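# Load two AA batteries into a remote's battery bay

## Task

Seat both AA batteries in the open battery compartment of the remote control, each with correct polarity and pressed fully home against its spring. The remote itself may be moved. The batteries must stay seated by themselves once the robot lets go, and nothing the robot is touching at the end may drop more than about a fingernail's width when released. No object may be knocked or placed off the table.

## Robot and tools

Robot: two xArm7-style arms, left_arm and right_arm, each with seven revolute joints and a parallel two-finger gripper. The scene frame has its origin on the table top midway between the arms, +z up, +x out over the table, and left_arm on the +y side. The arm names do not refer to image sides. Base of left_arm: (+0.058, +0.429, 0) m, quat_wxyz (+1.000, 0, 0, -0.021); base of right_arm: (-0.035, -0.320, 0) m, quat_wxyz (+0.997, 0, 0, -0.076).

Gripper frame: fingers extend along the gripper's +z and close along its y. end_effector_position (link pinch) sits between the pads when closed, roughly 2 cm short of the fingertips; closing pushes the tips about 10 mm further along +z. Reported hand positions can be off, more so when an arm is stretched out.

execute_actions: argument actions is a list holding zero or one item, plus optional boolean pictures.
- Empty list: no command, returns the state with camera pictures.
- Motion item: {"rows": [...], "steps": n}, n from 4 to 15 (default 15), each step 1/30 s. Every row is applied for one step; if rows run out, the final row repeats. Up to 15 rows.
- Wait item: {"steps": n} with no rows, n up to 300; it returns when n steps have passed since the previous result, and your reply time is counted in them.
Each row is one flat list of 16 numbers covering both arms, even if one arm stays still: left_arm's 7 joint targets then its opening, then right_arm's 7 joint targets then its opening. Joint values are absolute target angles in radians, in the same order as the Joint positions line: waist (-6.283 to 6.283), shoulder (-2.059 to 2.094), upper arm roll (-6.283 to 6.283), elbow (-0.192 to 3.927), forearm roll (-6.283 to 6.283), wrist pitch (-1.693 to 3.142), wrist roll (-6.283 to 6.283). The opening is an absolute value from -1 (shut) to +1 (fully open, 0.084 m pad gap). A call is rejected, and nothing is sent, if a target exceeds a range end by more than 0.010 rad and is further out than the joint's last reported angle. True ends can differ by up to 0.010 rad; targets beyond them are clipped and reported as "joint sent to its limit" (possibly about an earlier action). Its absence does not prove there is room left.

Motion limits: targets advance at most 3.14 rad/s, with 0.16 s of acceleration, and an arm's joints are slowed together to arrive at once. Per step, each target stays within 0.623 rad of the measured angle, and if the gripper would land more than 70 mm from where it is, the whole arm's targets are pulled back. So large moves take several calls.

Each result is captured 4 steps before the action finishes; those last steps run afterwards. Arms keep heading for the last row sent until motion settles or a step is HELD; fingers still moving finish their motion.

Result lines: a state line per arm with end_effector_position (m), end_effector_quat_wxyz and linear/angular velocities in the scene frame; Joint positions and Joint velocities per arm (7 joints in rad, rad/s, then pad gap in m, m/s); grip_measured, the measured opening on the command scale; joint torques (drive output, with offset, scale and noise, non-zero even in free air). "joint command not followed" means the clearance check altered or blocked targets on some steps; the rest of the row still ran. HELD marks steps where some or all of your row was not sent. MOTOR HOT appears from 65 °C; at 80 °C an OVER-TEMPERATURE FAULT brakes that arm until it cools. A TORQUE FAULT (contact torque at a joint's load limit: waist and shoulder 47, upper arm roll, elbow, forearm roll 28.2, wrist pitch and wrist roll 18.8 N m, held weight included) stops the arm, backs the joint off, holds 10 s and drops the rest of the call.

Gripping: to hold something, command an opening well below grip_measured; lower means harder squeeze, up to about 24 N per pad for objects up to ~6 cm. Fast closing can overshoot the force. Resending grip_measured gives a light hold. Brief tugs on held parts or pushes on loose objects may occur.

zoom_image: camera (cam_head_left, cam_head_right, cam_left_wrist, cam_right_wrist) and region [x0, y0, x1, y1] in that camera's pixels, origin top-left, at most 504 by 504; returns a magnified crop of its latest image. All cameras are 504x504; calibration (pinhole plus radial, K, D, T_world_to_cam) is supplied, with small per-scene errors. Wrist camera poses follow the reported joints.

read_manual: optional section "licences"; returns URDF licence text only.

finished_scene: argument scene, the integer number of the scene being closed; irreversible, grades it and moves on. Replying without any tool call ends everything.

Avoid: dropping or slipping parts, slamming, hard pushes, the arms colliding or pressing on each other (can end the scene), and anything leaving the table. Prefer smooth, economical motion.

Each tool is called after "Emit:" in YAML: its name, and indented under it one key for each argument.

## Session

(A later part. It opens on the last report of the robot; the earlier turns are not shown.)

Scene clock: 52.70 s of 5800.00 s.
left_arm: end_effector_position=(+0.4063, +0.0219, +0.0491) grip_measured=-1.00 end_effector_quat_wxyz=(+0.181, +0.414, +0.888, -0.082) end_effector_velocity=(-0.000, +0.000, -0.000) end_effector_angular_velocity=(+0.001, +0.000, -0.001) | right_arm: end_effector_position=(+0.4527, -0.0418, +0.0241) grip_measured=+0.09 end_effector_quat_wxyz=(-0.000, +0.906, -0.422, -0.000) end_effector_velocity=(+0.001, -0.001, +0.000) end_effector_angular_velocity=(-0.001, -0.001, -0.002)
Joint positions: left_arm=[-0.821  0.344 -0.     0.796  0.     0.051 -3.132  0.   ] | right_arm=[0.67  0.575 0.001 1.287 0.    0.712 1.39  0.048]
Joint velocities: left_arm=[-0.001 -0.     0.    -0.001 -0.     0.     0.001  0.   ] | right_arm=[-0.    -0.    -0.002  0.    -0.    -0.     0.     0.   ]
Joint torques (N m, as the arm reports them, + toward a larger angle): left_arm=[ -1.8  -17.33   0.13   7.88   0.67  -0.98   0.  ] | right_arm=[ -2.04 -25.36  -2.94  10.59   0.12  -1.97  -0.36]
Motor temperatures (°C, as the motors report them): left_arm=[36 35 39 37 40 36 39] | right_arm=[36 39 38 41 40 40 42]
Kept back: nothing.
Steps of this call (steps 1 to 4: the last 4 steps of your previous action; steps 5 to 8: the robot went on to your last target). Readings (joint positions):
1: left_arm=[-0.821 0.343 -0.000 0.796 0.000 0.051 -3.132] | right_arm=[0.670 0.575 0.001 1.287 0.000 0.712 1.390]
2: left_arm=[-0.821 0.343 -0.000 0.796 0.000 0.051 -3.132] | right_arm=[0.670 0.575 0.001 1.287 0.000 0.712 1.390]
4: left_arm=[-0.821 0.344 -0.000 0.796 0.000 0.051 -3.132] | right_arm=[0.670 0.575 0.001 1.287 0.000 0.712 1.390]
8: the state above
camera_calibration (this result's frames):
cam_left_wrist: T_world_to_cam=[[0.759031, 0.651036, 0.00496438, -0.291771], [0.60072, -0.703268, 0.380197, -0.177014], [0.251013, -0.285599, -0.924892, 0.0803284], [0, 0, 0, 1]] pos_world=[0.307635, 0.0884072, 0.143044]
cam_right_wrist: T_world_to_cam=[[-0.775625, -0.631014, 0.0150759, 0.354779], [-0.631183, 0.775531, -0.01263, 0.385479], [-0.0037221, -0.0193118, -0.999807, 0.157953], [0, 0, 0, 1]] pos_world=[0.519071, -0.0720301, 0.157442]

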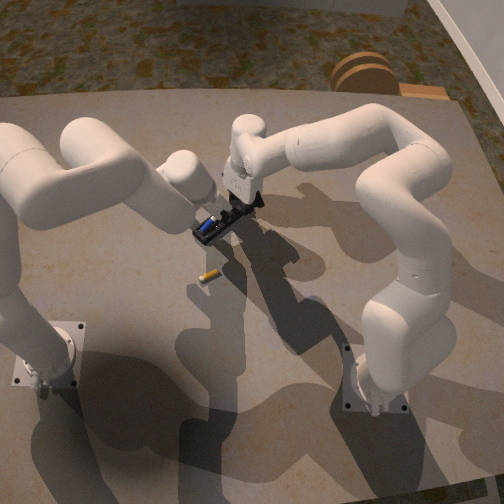

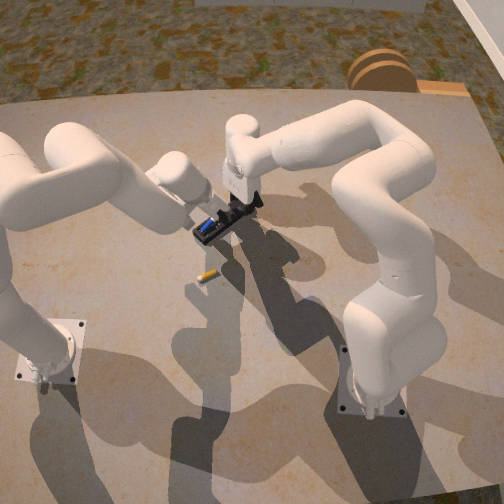

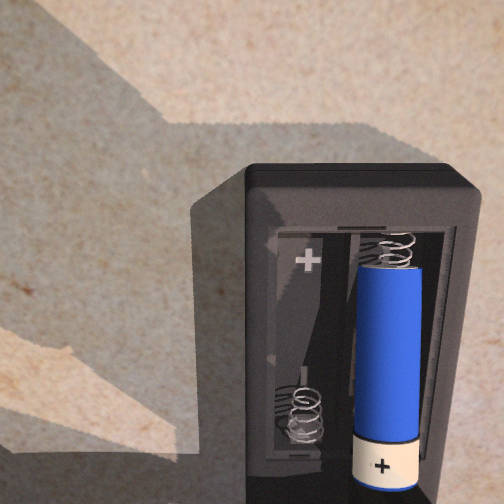

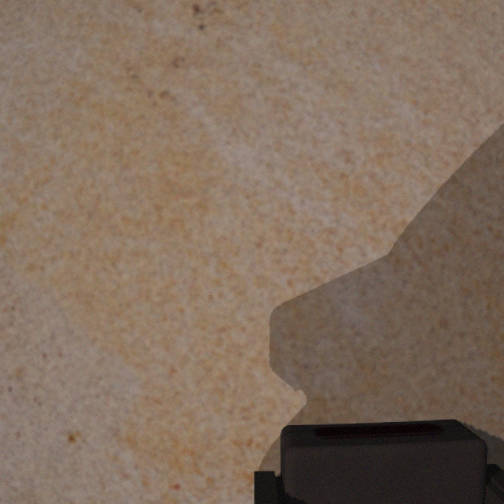

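Emit:
execute_actions:
  actions:
    - {"rows":[[-0.8205,0.3413,0,0.7914,0,0.0501,-3.1315,-1,0.6694,0.5752,0,1.2869,0,0.7117,1.39,-0.3],[-0.8205,0.3391,0,0.7877,0,0.0486,-3.1315,-1,0.6694,0.5752,0,1.2869,0,0.7117,1.39,-0.3],[-0.8205,0.3368,0,0.7839,0,0.0471,-3.1315,-1,0.6694,0.5752,0,1.2869,0,0.7117,1.39,-0.3],[-0.8205,0.3346,0,0.7802,0,0.0456,-3.1315,-1,0.6694,0.5752,0,1.2869,0,0.7117,1.39,-0.3],[-0.8205,0.3323,0,0.7764,0,0.0441,-3.1315,-1,0.6694,0.5752,0,1.2869,0,0.7117,1.39,-0.3],[-0.8205,0.3301,0,0.7727,0,0.0426,-3.1315,-1,0.6694,0.5752,0,1.2869,0,0.7117,1.39,-0.3]],"steps":15}

Emit:
execute_actions:
  actions:
    - {"steps":8}
  pictures: true

Emit:
zoom_image:
  camera: "cam_head_right"
  region: [180, 190, 260, 260]

Scene clock: 53.27 s of 5800.00 s.
left_arm: end_effector_position=(+0.4027, +0.0259, +0.0498) grip_measured=-1.00 end_effector_quat_wxyz=(+0.182, +0.414, +0.888, -0.083) end_effector_velocity=(-0.002, +0.003, -0.004) end_effector_angular_velocity=(+0.007, +0.008, +0.004) | right_arm: end_effector_position=(+0.4525, -0.0415, +0.0241) grip_measured=+0.09 end_effector_quat_wxyz=(-0.000, +0.907, -0.422, -0.000) end_effector_velocity=(+0.001, -0.000, +0.001) end_effector_angular_velocity=(+0.001, -0.001, -0.002)
Joint positions: left_arm=[-0.821  0.329 -0.     0.774  0.     0.042 -3.132  0.   ] | right_arm=[0.67  0.575 0.001 1.287 0.    0.712 1.39  0.048]
Joint velocities: left_arm=[ 0.     0.003  0.    -0.006 -0.002  0.002 -0.002  0.   ] | right_arm=[-0.001 -0.    -0.001  0.001  0.    -0.     0.     0.   ]
Joint torques (N m, as the arm reports them, + toward a larger angle): left_arm=[ -1.62 -15.87   0.18   6.1    0.51  -0.16   0.06] | right_arm=[ -4.29 -25.19  -5.21  10.51  -0.2   -2.06  -0.36]
Motor temperatures (°C, as the motors report them): left_arm=[35 35 39 37 40 36 39] | right_arm=[36 39 38 41 40 40 42]
Steps of this call (steps 1 to 6: the robot went on to your last target; steps 7 to 17: the first 11 steps of this action). Readings (joint positions):
7: left_arm=[-0.821 0.343 -0.000 0.795 0.000 0.051 -3.132] | right_arm=[0.670 0.575 0.000 1.287 0.000 0.712 1.390]
8: left_arm=[-0.821 0.342 0.000 0.794 0.000 0.051 -3.132] | right_arm=[0.670 0.575 0.000 1.287 0.000 0.712 1.390]
10: left_arm=[-0.821 0.339 -0.000 0.788 0.000 0.048 -3.132] | right_arm=[0.670 0.575 0.000 1.287 0.000 0.712 1.390]
14: left_arm=[-0.821 0.330 -0.000 0.775 0.000 0.042 -3.132] | right_arm=[0.670 0.575 0.001 1.287 0.000 0.712 1.390]
17: the state above

Scene clock: 53.53 s of 5800.00 s.
left_arm: end_effector_position=(+0.4024, +0.0264, +0.0492) grip_measured=-1.00 end_effector_quat_wxyz=(+0.181, +0.414, +0.888, -0.082) end_effector_velocity=(-0.001, +0.002, -0.002) end_effector_angular_velocity=(+0.004, +0.004, +0.002) | right_arm: end_effector_position=(+0.4526, -0.0417, +0.0241) grip_measured=+0.09 end_effector_quat_wxyz=(-0.000, +0.906, -0.422, -0.000) end_effector_velocity=(+0.000, -0.001, -0.000) end_effector_angular_velocity=(-0.001, +0.001, -0.002)
Joint positions: left_arm=[-0.821  0.33  -0.     0.773  0.     0.042 -3.132  0.   ] | right_arm=[0.67  0.575 0.001 1.287 0.    0.712 1.39  0.048]
Joint velocities: left_arm=[ 0.001  0.     0.    -0.004 -0.001  0.001 -0.     0.   ] | right_arm=[-0.001  0.    -0.    -0.001 -0.     0.     0.001  0.   ]
Joint torques (N m, as the arm reports them, + toward a larger angle): left_arm=[ -1.76 -15.7    0.26   6.06   0.66  -0.05   0.14] | right_arm=[ -5.56 -25.15  -6.42  10.66  -0.35  -2.16  -0.27]
Motor temperatures (°C, as the motors report them): left_arm=[35 35 39 37 40 36 39] | right_arm=[36 39 38 41 40 40 42]
Kept back: nothing.
Steps of this call (steps 1 to 4: the last 4 steps of your previous action; steps 5 to 8: the robot went on to your last target). Readings (joint positions):
1: left_arm=[-0.821 0.330 -0.000 0.774 0.000 0.042 -3.132] | right_arm=[0.670 0.575 0.001 1.287 0.000 0.712 1.390]
2: left_arm=[-0.821 0.330 -0.000 0.774 0.000 0.042 -3.132] | right_arm=[0.670 0.575 0.001 1.287 0.000 0.712 1.390]
4: left_arm=[-0.821 0.330 -0.000 0.774 0.000 0.042 -3.132] | right_arm=[0.670 0.575 0.001 1.287 0.000 0.712 1.390]
8: the state above
camera_calibration (this result's frames):
cam_left_wrist: T_world_to_cam=[[0.75904, 0.651026, 0.00496134, -0.291769], [0.600646, -0.7032, 0.380439, -0.171571], [0.251164, -0.285788, -0.924793, 0.0826215], [0, 0, 0, 1]] pos_world=[0.303766, 0.0929119, 0.143128]
cam_right_wrist: T_world_to_cam=[[-0.775424, -0.631262, 0.0150449, 0.354713], [-0.63143, 0.775332, -0.0124985, 0.385378], [-0.00377498, -0.0191914, -0.999809, 0.157985], [0, 0, 0, 1]] pos_world=[0.518988, -0.0718471, 0.157435]

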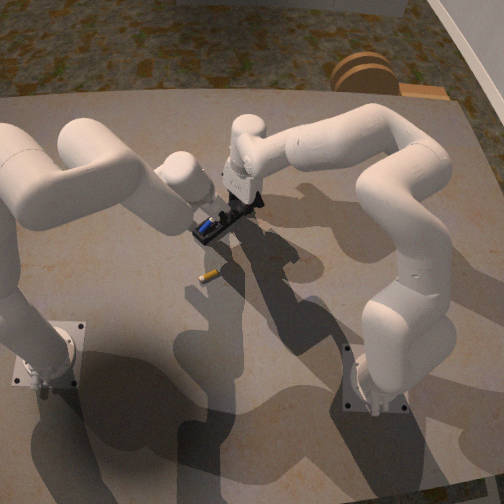

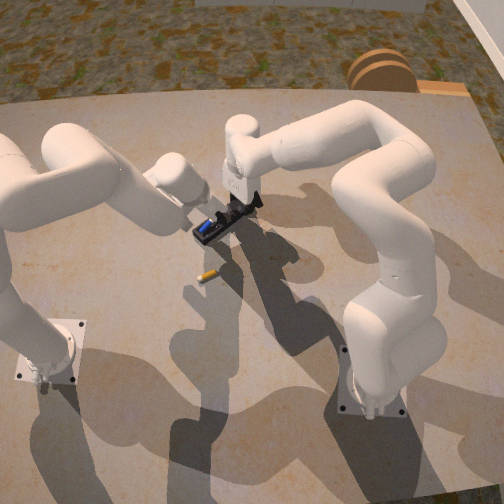

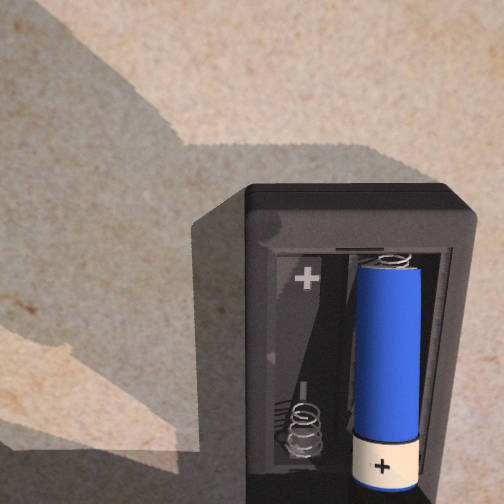

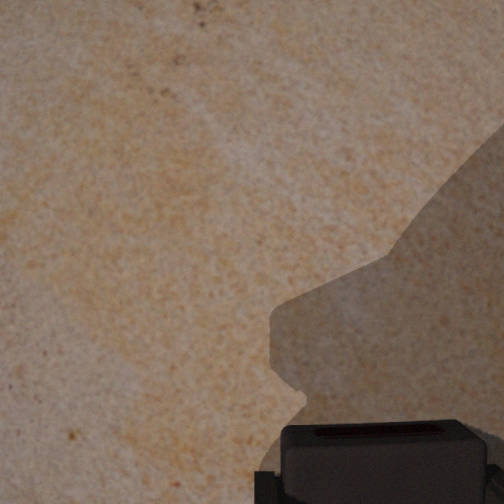

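Region (180, 190, 260, 260) of cam_head_right's 504x504 image, scaled by 6.300, with more detail than that image has; it fills the top 441 rows of this view, and the rest is white.

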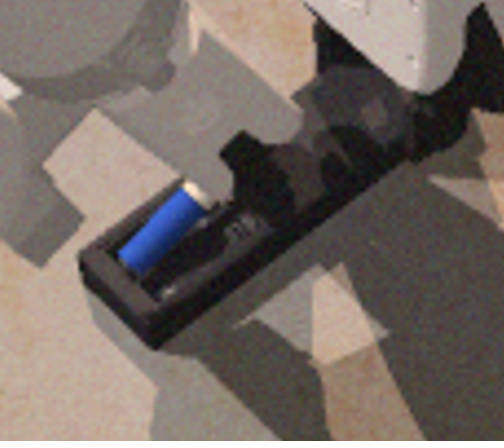

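Emit:
execute_actions:
  actions:
    - {"rows":[[-0.8205,0.329,0,0.7708,0,0.0418,-3.1315,-1,0.6694,0.5752,0,1.2869,0,0.7117,1.39,-0.3],[-0.8205,0.328,0,0.769,0,0.041,-3.1315,-1,0.6694,0.5752,0,1.2869,0,0.7117,1.39,-0.3],[-0.8205,0.3267,0,0.7671,0,0.0404,-3.1315,-1,0.6694,0.5752,0,1.2869,0,0.7117,1.39,-0.3],[-0.8205,0.3287,0,0.7671,0,0.0384,-3.1315,-1,0.6694,0.5752,0,1.2869,0,0.7117,1.39,-0.3],[-0.8205,0.3307,0,0.7671,0,0.0364,-3.1315,-1,0.6694,0.5752,0,1.2869,0,0.7117,1.39,-0.3],[-0.8205,0.3327,0,0.7671,0,0.0344,-3.1315,-1,0.6694,0.5752,0,1.2869,0,0.7117,1.39,-0.3],[-0.8205,0.3347,0,0.7671,0,0.0324,-3.1315,-1,0.6694,0.5752,0,1.2869,0,0.7117,1.39,-0.3]],"steps":15}

Emit:
execute_actions:
  actions:
    - {"steps":8}
  pictures: true

Emit:
zoom_image:
  camera: "cam_head_right"
  region: [180, 190, 260, 260]

Scene clock: 54.50 s of 5800.00 s.
left_arm: end_effector_position=(+0.4016, +0.0272, +0.0468) grip_measured=-1.00 end_effector_quat_wxyz=(+0.182, +0.414, +0.888, -0.083) end_effector_velocity=(-0.001, +0.001, -0.002) end_effector_angular_velocity=(+0.003, +0.002, -0.000) | right_arm: end_effector_position=(+0.4528, -0.0420, +0.0241) grip_measured=+0.09 end_effector_quat_wxyz=(-0.000, +0.906, -0.423, -0.000) end_effector_velocity=(-0.001, +0.002, +0.000) end_effector_angular_velocity=(+0.001, -0.000, +0.003)
Joint positions: left_arm=[-0.821  0.334 -0.     0.768  0.     0.032 -3.132  0.   ] | right_arm=[0.67  0.575 0.    1.287 0.    0.712 1.39  0.048]
Joint velocities: left_arm=[-0.001  0.002  0.    -0.003 -0.001 -0.001  0.     0.   ] | right_arm=[ 0.002 -0.     0.002  0.001  0.    -0.     0.     0.   ]
Joint torques (N m, as the arm reports them, + toward a larger angle): left_arm=[ -1.45 -14.5    0.41   3.98   0.52   0.69   0.05] | right_arm=[ -7.82 -25.27  -8.69  10.71  -0.65  -2.24  -0.41]
Motor temperatures (°C, as the motors report them): left_arm=[35 35 39 37 40 36 39] | right_arm=[36 39 38 41 40 40 42]
Steps of this call (steps 1 to 15: the robot went on to your last target; steps 16 to 18: nothing new was sent; steps 19 to 29: the first 11 steps of this action). Readings (joint positions):
19: left_arm=[-0.821 0.330 -0.000 0.773 0.000 0.042 -3.132] | right_arm=[0.670 0.575 0.000 1.287 0.000 0.712 1.390]
20: left_arm=[-0.821 0.330 -0.000 0.772 0.000 0.042 -3.132] | right_arm=[0.670 0.575 0.000 1.287 0.000 0.712 1.390]
22: left_arm=[-0.821 0.328 -0.000 0.769 0.000 0.040 -3.132] | right_arm=[0.670 0.575 0.000 1.287 0.000 0.712 1.390]
26: left_arm=[-0.821 0.332 -0.000 0.769 0.000 0.033 -3.132] | right_arm=[0.670 0.575 0.000 1.287 0.000 0.712 1.390]
29: the state above

Scene clock: 54.77 s of 5800.00 s.
left_arm: end_effector_position=(+0.4014, +0.0275, +0.0465) grip_measured=-1.00 end_effector_quat_wxyz=(+0.182, +0.414, +0.888, -0.082) end_effector_velocity=(-0.001, +0.002, -0.002) end_effector_angular_velocity=(+0.004, +0.003, +0.000) | right_arm: end_effector_position=(+0.4528, -0.0419, +0.0241) grip_measured=+0.09 end_effector_quat_wxyz=(-0.000, +0.906, -0.422, -0.000) end_effector_velocity=(-0.000, -0.000, -0.000) end_effector_angular_velocity=(-0.000, +0.001, -0.001)
Joint positions: left_arm=[-0.821  0.334 -0.     0.768  0.     0.032 -3.132  0.   ] | right_arm=[0.67  0.575 0.001 1.287 0.    0.712 1.39  0.048]
Joint velocities: left_arm=[ 0.001  0.001  0.    -0.003  0.001  0.001  0.     0.   ] | right_arm=[-0.001  0.     0.    -0.    -0.     0.     0.001  0.   ]
Joint torques (N m, as the arm reports them, + toward a larger angle): left_arm=[ -1.36 -13.96   0.48   3.41   0.58   1.05   0.13] | right_arm=[ -8.49 -25.18  -9.47  10.75  -0.76  -2.22  -0.34]
Motor temperatures (°C, as the motors report them): left_arm=[35 35 39 37 40 36 39] | right_arm=[36 39 38 41 40 40 42]
Kept back: nothing.
Steps of this call (steps 1 to 4: the last 4 steps of your previous action; steps 5 to 8: the robot went on to your last target). Readings (joint positions):
1: left_arm=[-0.821 0.334 -0.000 0.768 0.000 0.032 -3.132] | right_arm=[0.670 0.575 0.000 1.287 0.000 0.712 1.390]
2: left_arm=[-0.821 0.334 -0.000 0.768 0.000 0.032 -3.132] | right_arm=[0.670 0.575 0.000 1.287 0.000 0.712 1.390]
4: left_arm=[-0.821 0.334 -0.000 0.768 0.000 0.032 -3.132] | right_arm=[0.670 0.575 0.000 1.287 0.000 0.712 1.390]
8: the state above
camera_calibration (this result's frames):
cam_left_wrist: T_world_to_cam=[[0.75905, 0.651014, 0.00495779, -0.291749], [0.600493, -0.703046, 0.380964, -0.169184], [0.251499, -0.286194, -0.924576, 0.0805821], [0, 0, 0, 1]] pos_world=[0.30278, 0.0940509, 0.140404]
cam_right_wrist: T_world_to_cam=[[-0.77571, -0.63091, 0.0150626, 0.354811], [-0.631079, 0.775614, -0.0127207, 0.385557], [-0.00365711, -0.0193733, -0.999806, 0.157922], [0, 0, 0, 1]] pos_world=[0.519125, -0.0721304, 0.157452]

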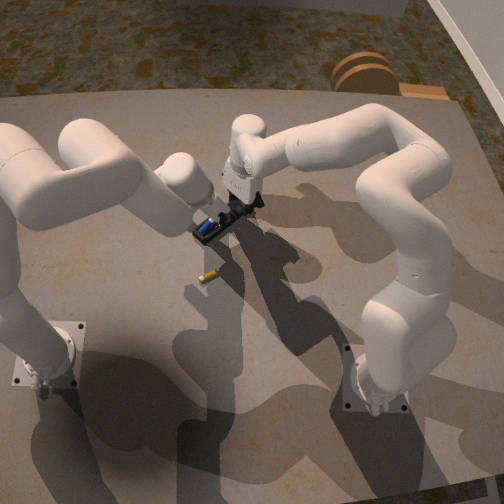

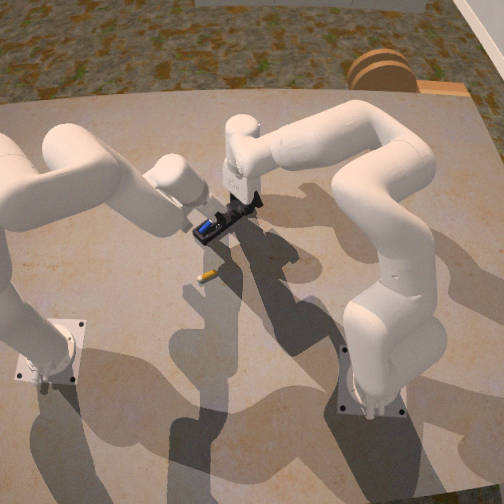

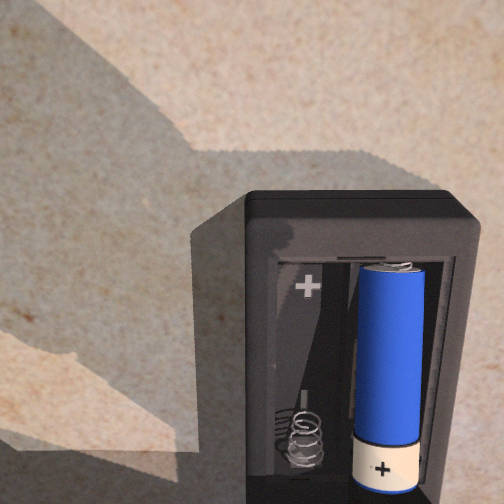

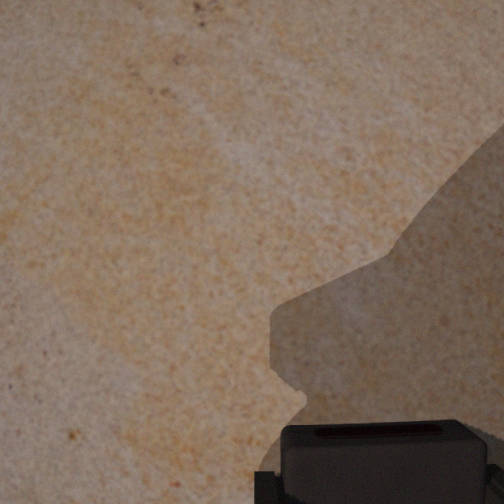

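Region (180, 190, 260, 260) of cam_head_right's 504x504 image, scaled by 6.300, with more detail than that image has; it fills the top 441 rows of this view, and the rest is white.

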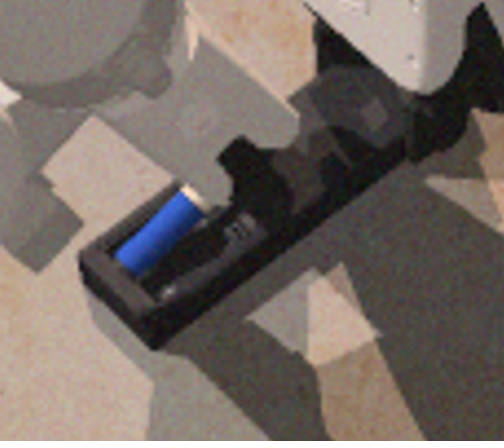

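Emit:
execute_actions:
  actions:
    - {"rows":[[-0.8205,0.336,0,0.7674,0,0.0314,-3.1315,-1,0.6694,0.5752,0,1.2869,0,0.7117,1.39,-0.3],[-0.8205,0.3373,0,0.7677,0,0.0304,-3.1315,-1,0.6694,0.5752,0,1.2869,0,0.7117,1.39,-0.3],[-0.8205,0.3386,0,0.768,0,0.0294,-3.1315,-1,0.6694,0.5752,0,1.2869,0,0.7117,1.39,-0.3],[-0.8205,0.3399,0,0.7682,0,0.0283,-3.1315,-1,0.6694,0.5752,0,1.2869,0,0.7117,1.39,-0.3],[-0.8205,0.3412,0,0.7685,0,0.0273,-3.1315,-1,0.6694,0.5752,0,1.2869,0,0.7117,1.39,-0.3],[-0.8205,0.3425,0,0.7688,0,0.0263,-3.1315,-1,0.6694,0.5752,0,1.2869,0,0.7117,1.39,-0.3],[-0.8205,0.3438,0,0.769,0,0.0252,-3.1315,-1,0.6694,0.5752,0,1.2869,0,0.7117,1.39,-0.3]],"steps":15}

Emit:
execute_actions:
  actions:
    - {"steps":8}
  pictures: true

Emit:
zoom_image:
  camera: "cam_head_right"
  region: [180, 190, 260, 260]

Scene clock: 55.57 s of 5800.00 s.
left_arm: end_effector_position=(+0.4018, +0.0271, +0.0443) grip_measured=-1.00 end_effector_quat_wxyz=(+0.182, +0.414, +0.888, -0.083) end_effector_velocity=(+0.000, -0.000, -0.001) end_effector_angular_velocity=(+0.000, -0.000, -0.001) | right_arm: end_effector_position=(+0.4530, -0.0423, +0.0241) grip_measured=+0.09 end_effector_quat_wxyz=(-0.000, +0.906, -0.423, -0.000) end_effector_velocity=(+0.000, +0.000, +0.000) end_effector_angular_velocity=(+0.001, +0.000, -0.002)
Joint positions: left_arm=[-0.82   0.342  0.     0.769  0.     0.025 -3.131  0.   ] | right_arm=[0.669 0.575 0.    1.287 0.    0.712 1.39  0.048]
Joint velocities: left_arm=[-0.     0.004 -0.     0.001 -0.001 -0.003  0.001  0.   ] | right_arm=[ 0.     0.    -0.001  0.     0.002 -0.     0.    -0.   ]
Joint torques (N m, as the arm reports them, + toward a larger angle): left_arm=[ -1.53 -10.98   0.35   2.48   0.5    1.42   0.12] | right_arm=[ -9.97 -25.11 -10.84  10.81  -1.05  -2.32  -0.34]
Motor temperatures (°C, as the motors report them): left_arm=[35 35 39 37 40 36 39] | right_arm=[36 39 38 41 40 40 42]
Steps of this call (steps 1 to 13: the robot went on to your last target; steps 14 to 24: the first 11 steps of this action). Readings (joint positions):
14: left_arm=[-0.821 0.335 -0.000 0.768 0.000 0.032 -3.132] | right_arm=[0.670 0.575 0.000 1.287 0.000 0.712 1.390]
15: left_arm=[-0.821 0.335 -0.000 0.768 0.000 0.032 -3.132] | right_arm=[0.670 0.575 0.000 1.287 0.000 0.712 1.390]
17: left_arm=[-0.821 0.337 -0.000 0.768 0.000 0.030 -3.131] | right_arm=[0.670 0.575 0.000 1.287 0.000 0.712 1.390]
21: left_arm=[-0.821 0.341 -0.000 0.769 0.000 0.026 -3.131] | right_arm=[0.670 0.575 0.000 1.287 0.000 0.712 1.390]
24: the state above

Scene clock: 55.83 s of 5800.00 s.
left_arm: end_effector_position=(+0.4018, +0.0271, +0.0441) grip_measured=-1.00 end_effector_quat_wxyz=(+0.182, +0.414, +0.888, -0.083) end_effector_velocity=(+0.000, -0.000, -0.000) end_effector_angular_velocity=(-0.000, +0.000, +0.001) | right_arm: end_effector_position=(+0.4531, -0.0424, +0.0241) grip_measured=+0.09 end_effector_quat_wxyz=(-0.000, +0.906, -0.423, +0.000) end_effector_velocity=(+0.001, -0.001, +0.000) end_effector_angular_velocity=(+0.000, -0.000, -0.001)
Joint positions: left_arm=[-0.82   0.343  0.     0.77   0.     0.025 -3.131  0.   ] | right_arm=[ 0.669  0.575 -0.     1.287  0.     0.712  1.39   0.048]
Joint velocities: left_arm=[-0.     0.002  0.     0.001 -0.    -0.    -0.001  0.   ] | right_arm=[-0.002 -0.    -0.    -0.     0.    -0.    -0.001 -0.   ]
Joint torques (N m, as the arm reports them, + toward a larger angle): left_arm=[-1.3  -9.17  0.38  2.16  0.51  1.77  0.01] | right_arm=[ -9.85 -25.12 -10.74  10.74  -1.    -2.32  -0.27]
Motor temperatures (°C, as the motors report them): left_arm=[35 35 39 37 40 36 39] | right_arm=[36 39 38 41 40 40 42]
Kept back: nothing.
Steps of this call (steps 1 to 4: the last 4 steps of your previous action; steps 5 to 8: the robot went on to your last target). Readings (joint positions):
1: left_arm=[-0.820 0.342 0.000 0.769 0.000 0.025 -3.131] | right_arm=[0.669 0.575 0.000 1.287 0.000 0.712 1.390]
2: left_arm=[-0.820 0.342 0.000 0.769 0.000 0.025 -3.131] | right_arm=[0.669 0.575 0.000 1.287 0.000 0.712 1.390]
4: left_arm=[-0.820 0.342 0.000 0.770 0.000 0.025 -3.131] | right_arm=[0.669 0.575 -0.000 1.287 0.000 0.712 1.390]
8: the state above
camera_calibration (this result's frames):
cam_left_wrist: T_world_to_cam=[[0.759017, 0.651052, 0.0049673, -0.291752], [0.600351, -0.702819, 0.381607, -0.168659], [0.251937, -0.286664, -0.924311, 0.0779602], [0, 0, 0, 1]] pos_world=[0.303059, 0.0937572, 0.13787]
cam_right_wrist: T_world_to_cam=[[-0.776221, -0.630281, 0.0150437, 0.355008], [-0.630452, 0.776118, -0.0131078, 0.385856], [-0.00341406, -0.0196588, -0.999801, 0.157793], [0, 0, 0, 1]] pos_world=[0.519367, -0.0726131, 0.157479]

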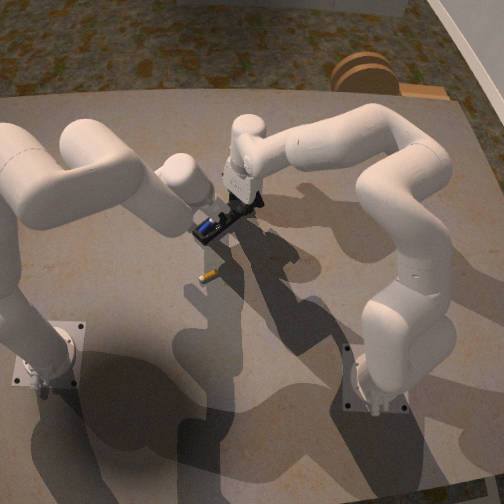

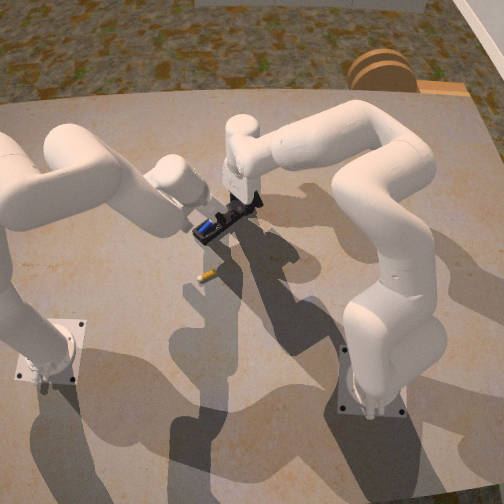

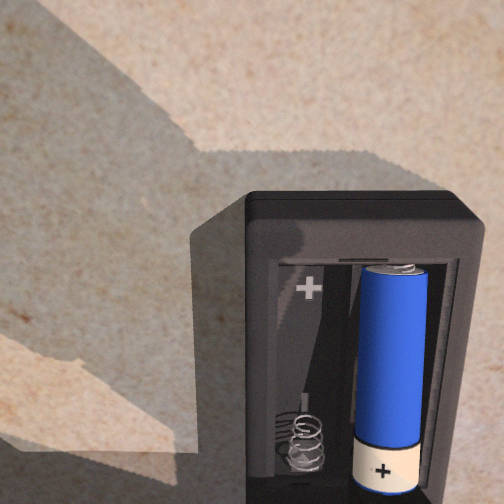

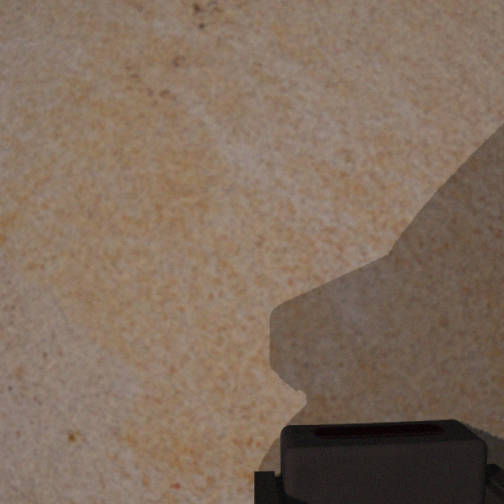

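Region (180, 190, 260, 260) of cam_head_right's 504x504 image, scaled by 6.300, with more detail than that image has; it fills the top 441 rows of this view, and the rest is white.

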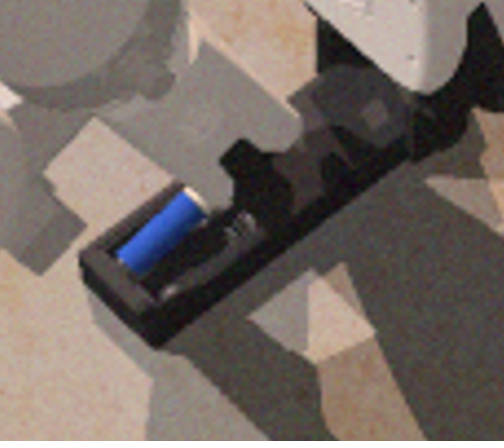

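Emit:
execute_actions:
  actions: []

Scene clock: 56.47 s of 5800.00 s.
left_arm: end_effector_position=(+0.4016, +0.0273, +0.0437) grip_measured=-1.00 end_effector_quat_wxyz=(+0.182, +0.414, +0.888, -0.082) end_effector_velocity=(-0.001, -0.000, -0.001) end_effector_angular_velocity=(+0.002, +0.001, -0.003) | right_arm: end_effector_position=(+0.4531, -0.0424, +0.0241) grip_measured=+0.09 end_effector_quat_wxyz=(-0.000, +0.906, -0.423, +0.000) end_effector_velocity=(-0.000, -0.000, -0.000) end_effector_angular_velocity=(-0.000, +0.001, -0.000)
Joint positions: left_arm=[-0.82   0.343  0.     0.77  -0.     0.025 -3.131  0.   ] | right_arm=[ 0.669  0.575 -0.     1.287 -0.     0.712  1.39   0.048]
Joint velocities: left_arm=[-0.001  0.001 -0.    -0.001  0.001  0.     0.001  0.   ] | right_arm=[-0. -0.  0. -0.  0.  0. -0. -0.]
Joint torques (N m, as the arm reports them, + toward a larger angle): left_arm=[-1.92 -7.43  0.51  0.97  0.44  2.12  0.18] | right_arm=[ -9.57 -25.12 -10.56  10.66  -0.97  -2.26  -0.33]
Motor temperatures (°C, as the motors report them): left_arm=[35 35 39 37 40 36 39] | right_arm=[36 39 38 41 40 40 42]
Kept back: nothing.
Steps of this call (steps 1 to 15: the robot went on to your last target; steps 16 to 19: nothing new was sent). Readings (joint positions):
1: left_arm=[-0.820 0.343 0.000 0.770 0.000 0.025 -3.131] | right_arm=[0.669 0.575 -0.000 1.287 0.000 0.712 1.390]
2: left_arm=[-0.820 0.343 0.000 0.770 0.000 0.025 -3.131] | right_arm=[0.669 0.575 -0.000 1.287 0.000 0.712 1.390]
4: left_arm=[-0.820 0.343 0.000 0.770 -0.000 0.025 -3.131] | right_arm=[0.669 0.575 -0.000 1.287 -0.000 0.712 1.390]
8: left_arm=[-0.820 0.343 0.000 0.770 0.000 0.025 -3.131] | right_arm=[0.669 0.575 -0.000 1.287 -0.000 0.712 1.390]
19: the state above
All arms were judged still, so your last target was given up. Only a new action makes them travel on or press farther. Fingers that are still opening or closing keep moving.
camera_calibration (this result's frames):
cam_left_wrist: T_world_to_cam=[[0.75902, 0.651048, 0.00496643, -0.29175], [0.600539, -0.703041, 0.380901, -0.168377], [0.251477, -0.286129, -0.924602, 0.0778746], [0, 0, 0, 1]] pos_world=[0.302978, 0.0938495, 0.137587]
cam_right_wrist: T_world_to_cam=[[-0.776192, -0.630316, 0.0150556, 0.35499], [-0.630487, 0.776089, -0.0131038, 0.38586], [-0.00342498, -0.0196634, -0.999801, 0.157798], [0, 0, 0, 1]] pos_world=[0.51936, -0.0726027, 0.157478]

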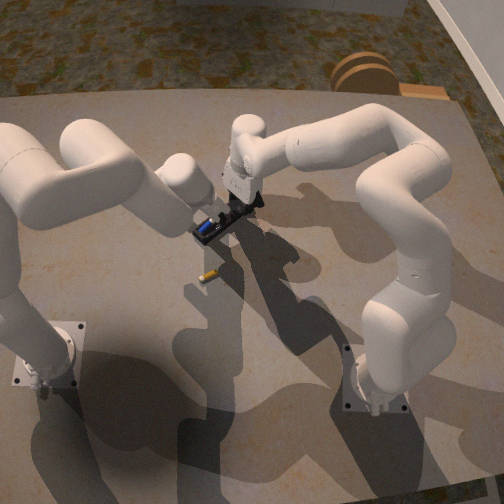

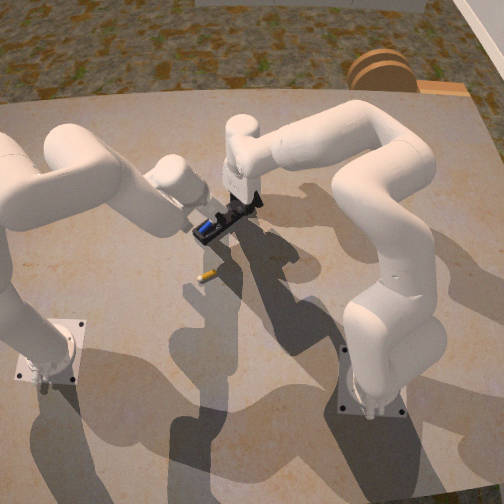

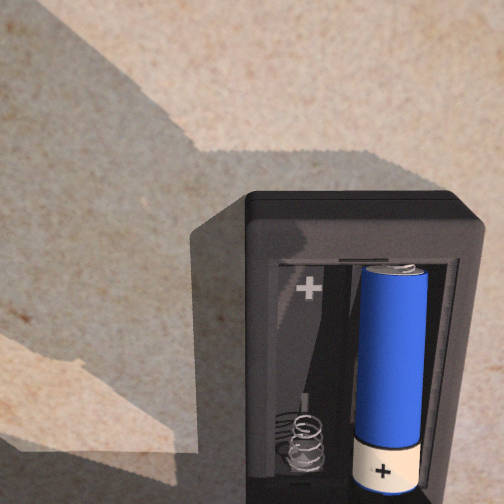

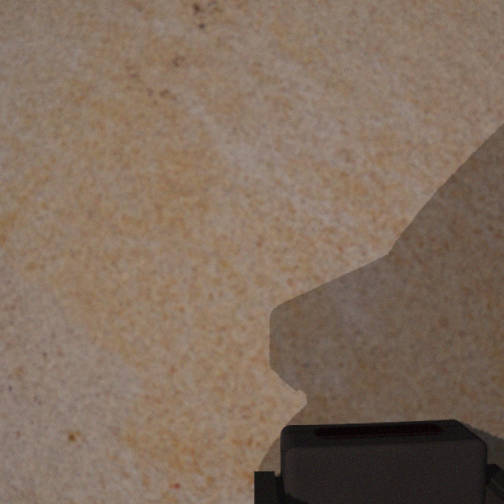

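Emit:
execute_actions:
  actions:
    - {"rows":[[-0.8205,0.350,0,0.780,0,0.030,-3.1315,-1,0.6694,0.5752,0,1.2869,0,0.7117,1.39,-0.3]],"steps":15}
  pictures: true

Scene clock: 57.23 s of 5800.00 s.
left_arm: end_effector_position=(+0.4033, +0.0253, +0.0436) grip_measured=-1.00 end_effector_quat_wxyz=(+0.181, +0.414, +0.888, -0.082) end_effector_velocity=(-0.000, -0.001, +0.001) end_effector_angular_velocity=(-0.001, -0.001, -0.002) | right_arm: end_effector_position=(+0.4540, -0.0439, +0.0241) grip_measured=+0.09 end_effector_quat_wxyz=(+0.000, +0.906, -0.424, +0.001) end_effector_velocity=(-0.001, +0.000, -0.000) end_effector_angular_velocity=(-0.000, +0.001, +0.000)
Joint positions: left_arm=[-0.821  0.349 -0.     0.78   0.     0.03  -3.131  0.   ] | right_arm=[ 0.668  0.575 -0.002  1.287 -0.     0.712  1.39   0.048]
Joint velocities: left_arm=[-0.002 -0.     0.     0.001 -0.     0.     0.001  0.   ] | right_arm=[ 0.    -0.     0.001 -0.    -0.001  0.     0.001 -0.   ]
Joint torques (N m, as the arm reports them, + toward a larger angle): left_arm=[-1.45 -5.51  0.42  1.38  0.59  1.86  0.2 ] | right_arm=[ -4.36 -25.31  -5.24  10.61  -0.22  -2.    -0.37]
Motor temperatures (°C, as the motors report them): left_arm=[35 35 39 37 40 36 39] | right_arm=[36 39 38 41 40 40 42]
Steps of this call (steps 1 to 12: nothing new was sent; steps 13 to 23: the first 11 steps of this action). Readings (joint positions):
13: left_arm=[-0.820 0.344 0.000 0.770 -0.000 0.025 -3.131] | right_arm=[0.669 0.575 -0.000 1.287 -0.000 0.712 1.390]
14: left_arm=[-0.820 0.345 0.000 0.773 -0.000 0.027 -3.131] | right_arm=[0.669 0.575 -0.000 1.287 -0.000 0.712 1.390]
16: left_arm=[-0.821 0.349 -0.000 0.779 0.000 0.029 -3.131] | right_arm=[0.668 0.575 -0.002 1.287 -0.000 0.712 1.390]
20: left_arm=[-0.821 0.349 -0.000 0.780 0.000 0.030 -3.131] | right_arm=[0.668 0.575 -0.002 1.287 -0.000 0.712 1.390]
23: the state above
camera_calibration (this result's frames):
cam_left_wrist: T_world_to_cam=[[0.759048, 0.651016, 0.00496127, -0.291739], [0.600741, -0.703327, 0.380053, -0.170714], [0.25091, -0.285498, -0.924951, 0.0770269], [0, 0, 0, 1]] pos_world=[0.304672, 0.0918502, 0.137574]
cam_right_wrist: T_world_to_cam=[[-0.777731, -0.628414, 0.015169, 0.355512], [-0.62859, 0.777605, -0.0143163, 0.386825], [-0.00279895, -0.0206693, -0.999782, 0.157441], [0, 0, 0, 1]] pos_world=[0.520088, -0.0741344, 0.157552]

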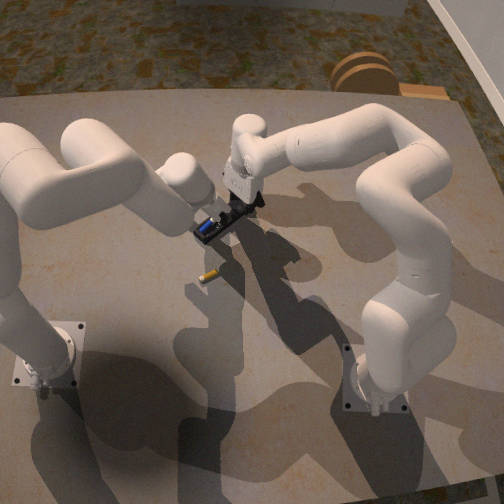

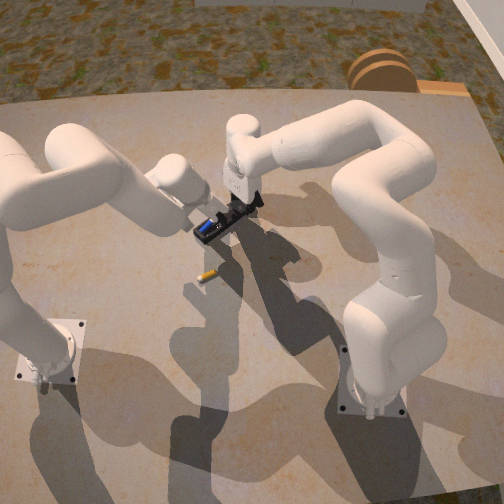

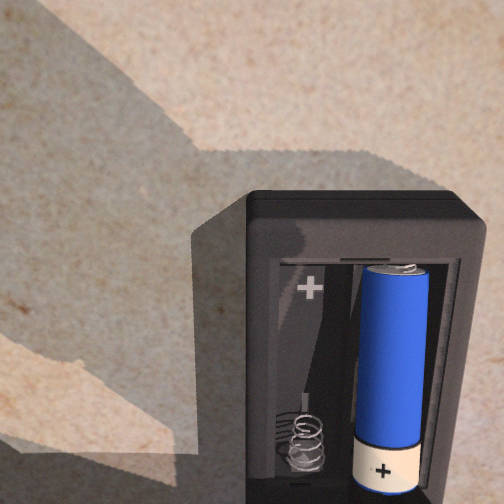

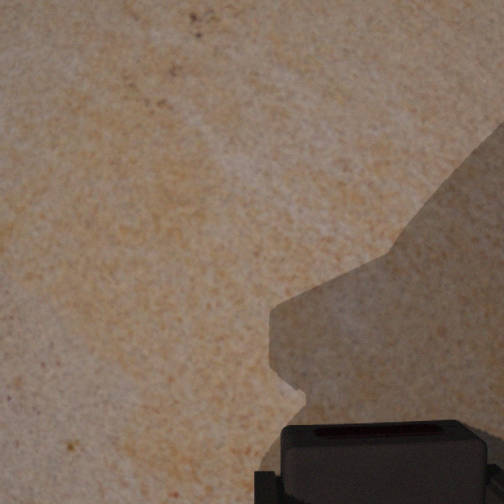

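Emit:
execute_actions:
  actions:
    - {"rows":[[-0.8205,0.359,0,0.795,0,0.036,-3.1315,-1,0.6694,0.5752,0,1.2869,0,0.7117,1.39,-0.3]],"steps":12}
  pictures: true

Scene clock: 57.63 s of 5800.00 s.
left_arm: end_effector_position=(+0.4054, +0.0228, +0.0438) grip_measured=-1.00 end_effector_quat_wxyz=(+0.181, +0.414, +0.888, -0.082) end_effector_velocity=(+0.001, -0.002, +0.002) end_effector_angular_velocity=(-0.003, -0.004, -0.002) | right_arm: end_effector_position=(+0.4548, -0.0453, +0.0241) grip_measured=+0.09 end_effector_quat_wxyz=(+0.001, +0.905, -0.425, +0.001) end_effector_velocity=(-0.001, +0.002, +0.000) end_effector_angular_velocity=(+0.002, +0.000, +0.002)
Joint positions: left_arm=[-0.821  0.356 -0.     0.793  0.     0.037 -3.132  0.   ] | right_arm=[ 0.667  0.575 -0.004  1.287 -0.001  0.711  1.39   0.048]
Joint velocities: left_arm=[-0.001  0.     0.     0.005  0.001 -0.     0.     0.   ] | right_arm=[ 0.001 -0.     0.002 -0.     0.    -0.     0.001 -0.   ]
Joint torques (N m, as the arm reports them, + toward a larger angle): left_arm=[-1.56 -4.71  0.47  3.54  0.46  0.82 -0.04] | right_arm=[  3.67 -25.8    2.56  10.31   0.66  -1.61  -0.51]
Motor temperatures (°C, as the motors report them): left_arm=[35 35 39 37 40 36 39] | right_arm=[36 39 38 41 40 40 42]
Steps of this call (steps 1 to 4: the last 4 steps of your previous action; steps 5 to 12: the first 8 steps of this action). Readings (joint positions):
5: left_arm=[-0.821 0.349 -0.000 0.780 0.000 0.030 -3.131] | right_arm=[0.668 0.575 -0.002 1.287 -0.000 0.712 1.390]
6: left_arm=[-0.821 0.351 -0.000 0.784 -0.000 0.033 -3.131] | right_arm=[0.668 0.575 -0.002 1.287 -0.000 0.712 1.390]
8: left_arm=[-0.821 0.355 -0.000 0.792 0.000 0.037 -3.132] | right_arm=[0.667 0.575 -0.004 1.287 -0.000 0.711 1.390]
12: the state above
camera_calibration (this result's frames):
cam_left_wrist: T_world_to_cam=[[0.759061, 0.651, 0.00495583, -0.291733], [0.600968, -0.70361, 0.379172, -0.17392], [0.250328, -0.284836, -0.925313, 0.0761616], [0, 0, 0, 1]] pos_world=[0.306898, 0.0892398, 0.137865]
cam_right_wrist: T_world_to_cam=[[-0.779207, -0.626583, 0.0151676, 0.356069], [-0.626763, 0.779057, -0.0154326, 0.387706], [-0.00214663, -0.0215316, -0.999766, 0.157077], [0, 0, 0, 1]] pos_world=[0.520788, -0.0755564, 0.157623]

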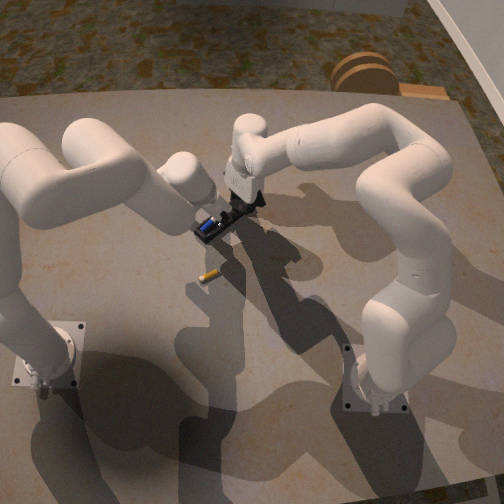

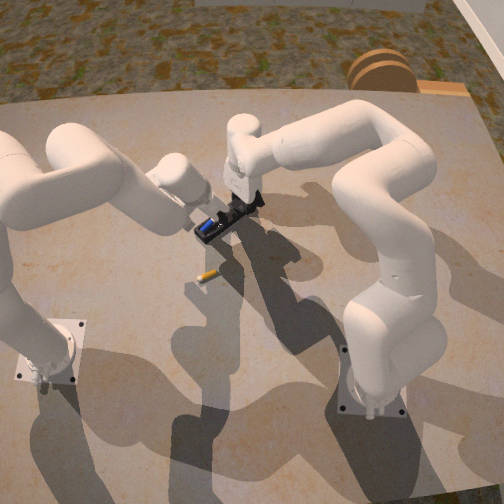

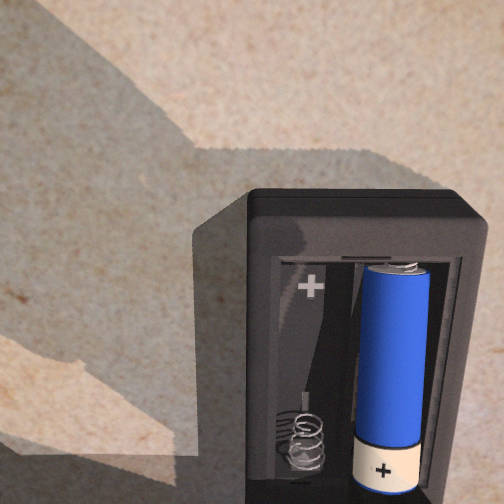

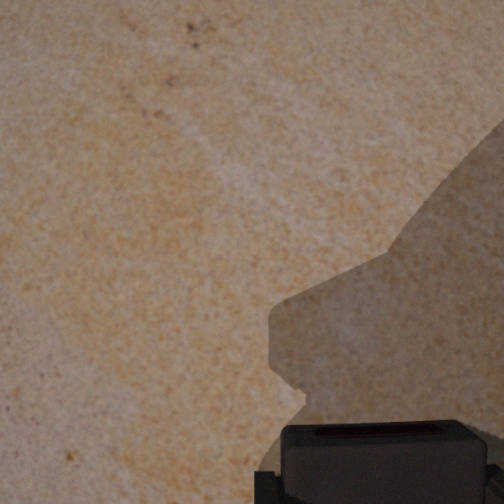

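Emit:
execute_actions:
  actions:
    - {"rows":[[-0.8205,0.340,0,0.81,0,0.070,-3.1315,-1,0.6694,0.5752,0,1.2869,0,0.7117,1.39,-0.3],[-0.8205,0.31,0,0.81,0,0.10,-3.1315,-1,0.6694,0.5752,0,1.2869,0,0.7117,1.39,-0.3],[-0.8205,0.27,0,0.80,0,0.13,-3.1315,-1,0.6694,0.5752,0,1.2869,0,0.7117,1.39,-0.3]],"steps":15}
  pictures: true

Scene clock: 58.20 s of 5800.00 s.
left_arm: end_effector_position=(+0.4053, +0.0232, +0.0732) grip_measured=-1.00 end_effector_quat_wxyz=(+0.177, +0.414, +0.889, -0.080) end_effector_velocity=(-0.002, +0.004, -0.007) end_effector_angular_velocity=(+0.011, +0.008, -0.001) | right_arm: end_effector_position=(+0.4530, -0.0423, +0.0241) grip_measured=+0.09 end_effector_quat_wxyz=(+0.000, +0.906, -0.423, -0.000) end_effector_velocity=(+0.007, -0.012, -0.000) end_effector_angular_velocity=(-0.007, -0.003, -0.021)
Joint positions: left_arm=[-0.82   0.274  0.     0.797 -0.     0.132 -3.131  0.   ] | right_arm=[0.669 0.575 0.    1.287 0.    0.712 1.39  0.048]
Joint velocities: left_arm=[ 0.001  0.009  0.    -0.006  0.    -0.002  0.002  0.   ] | right_arm=[-0.01   0.    -0.014 -0.    -0.    -0.     0.    -0.   ]
Joint torques (N m, as the arm reports them, + toward a larger angle): left_arm=[ -2.03 -18.47   0.1    9.68   0.63  -1.4    0.21] | right_arm=[  1.85 -25.33   0.04  10.46   0.36  -1.82  -0.33]
Motor temperatures (°C, as the motors report them): left_arm=[35 35 39 37 40 36 39] | right_arm=[36 39 38 41 40 40 42]
Steps of this call (steps 1 to 4: the last 4 steps of your previous action; steps 5 to 6: the robot went on to your last target; steps 7 to 17: the first 11 steps of this action). Readings (joint positions):
7: left_arm=[-0.821 0.356 -0.000 0.794 -0.000 0.038 -3.132] | right_arm=[0.668 0.575 -0.003 1.287 -0.001 0.711 1.390]
8: left_arm=[-0.821 0.353 -0.000 0.797 -0.000 0.047 -3.132] | right_arm=[0.668 0.575 -0.003 1.287 -0.001 0.711 1.390]
10: left_arm=[-0.820 0.325 0.000 0.800 -0.000 0.093 -3.132] | right_arm=[0.670 0.575 0.003 1.287 0.001 0.712 1.390]
14: left_arm=[-0.820 0.273 0.000 0.798 -0.000 0.131 -3.132] | right_arm=[0.672 0.575 0.004 1.287 0.000 0.712 1.390]
17: the state above
camera_calibration (this result's frames):
cam_left_wrist: T_world_to_cam=[[0.758923, 0.651161, 0.00499819, -0.29197], [0.603315, -0.706006, 0.3709, -0.18501], [0.245044, -0.278469, -0.928659, 0.105781], [0, 0, 0, 1]] pos_world=[0.307281, 0.0889581, 0.168314]
cam_right_wrist: T_world_to_cam=[[-0.776138, -0.630381, 0.0151392, 0.354933], [-0.630553, 0.776038, -0.0129672, 0.38577], [-0.00357431, -0.0196104, -0.999801, 0.15788], [0, 0, 0, 1]] pos_world=[0.519289, -0.072533, 0.157477]

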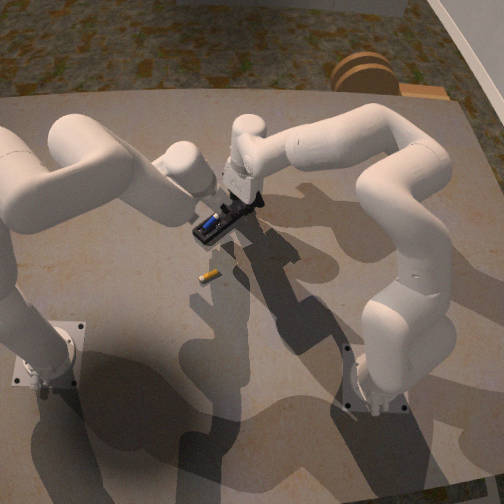

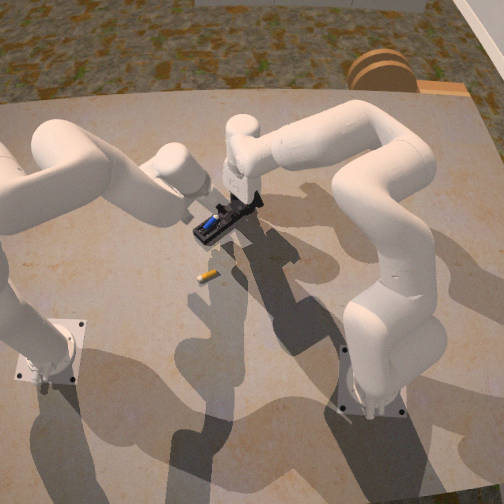

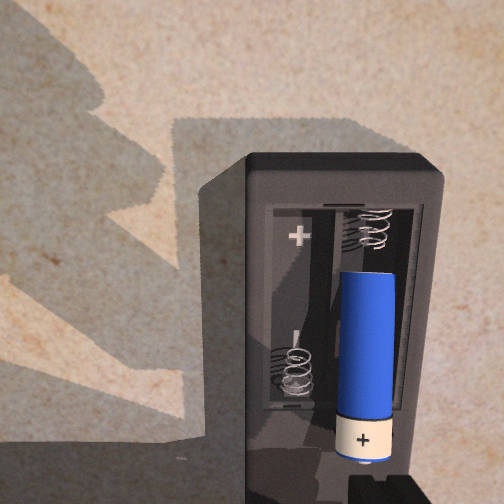

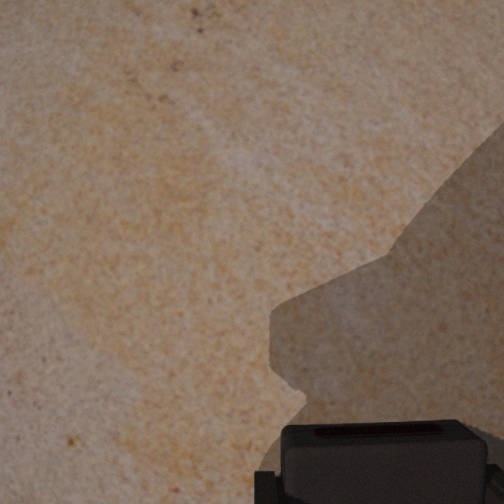

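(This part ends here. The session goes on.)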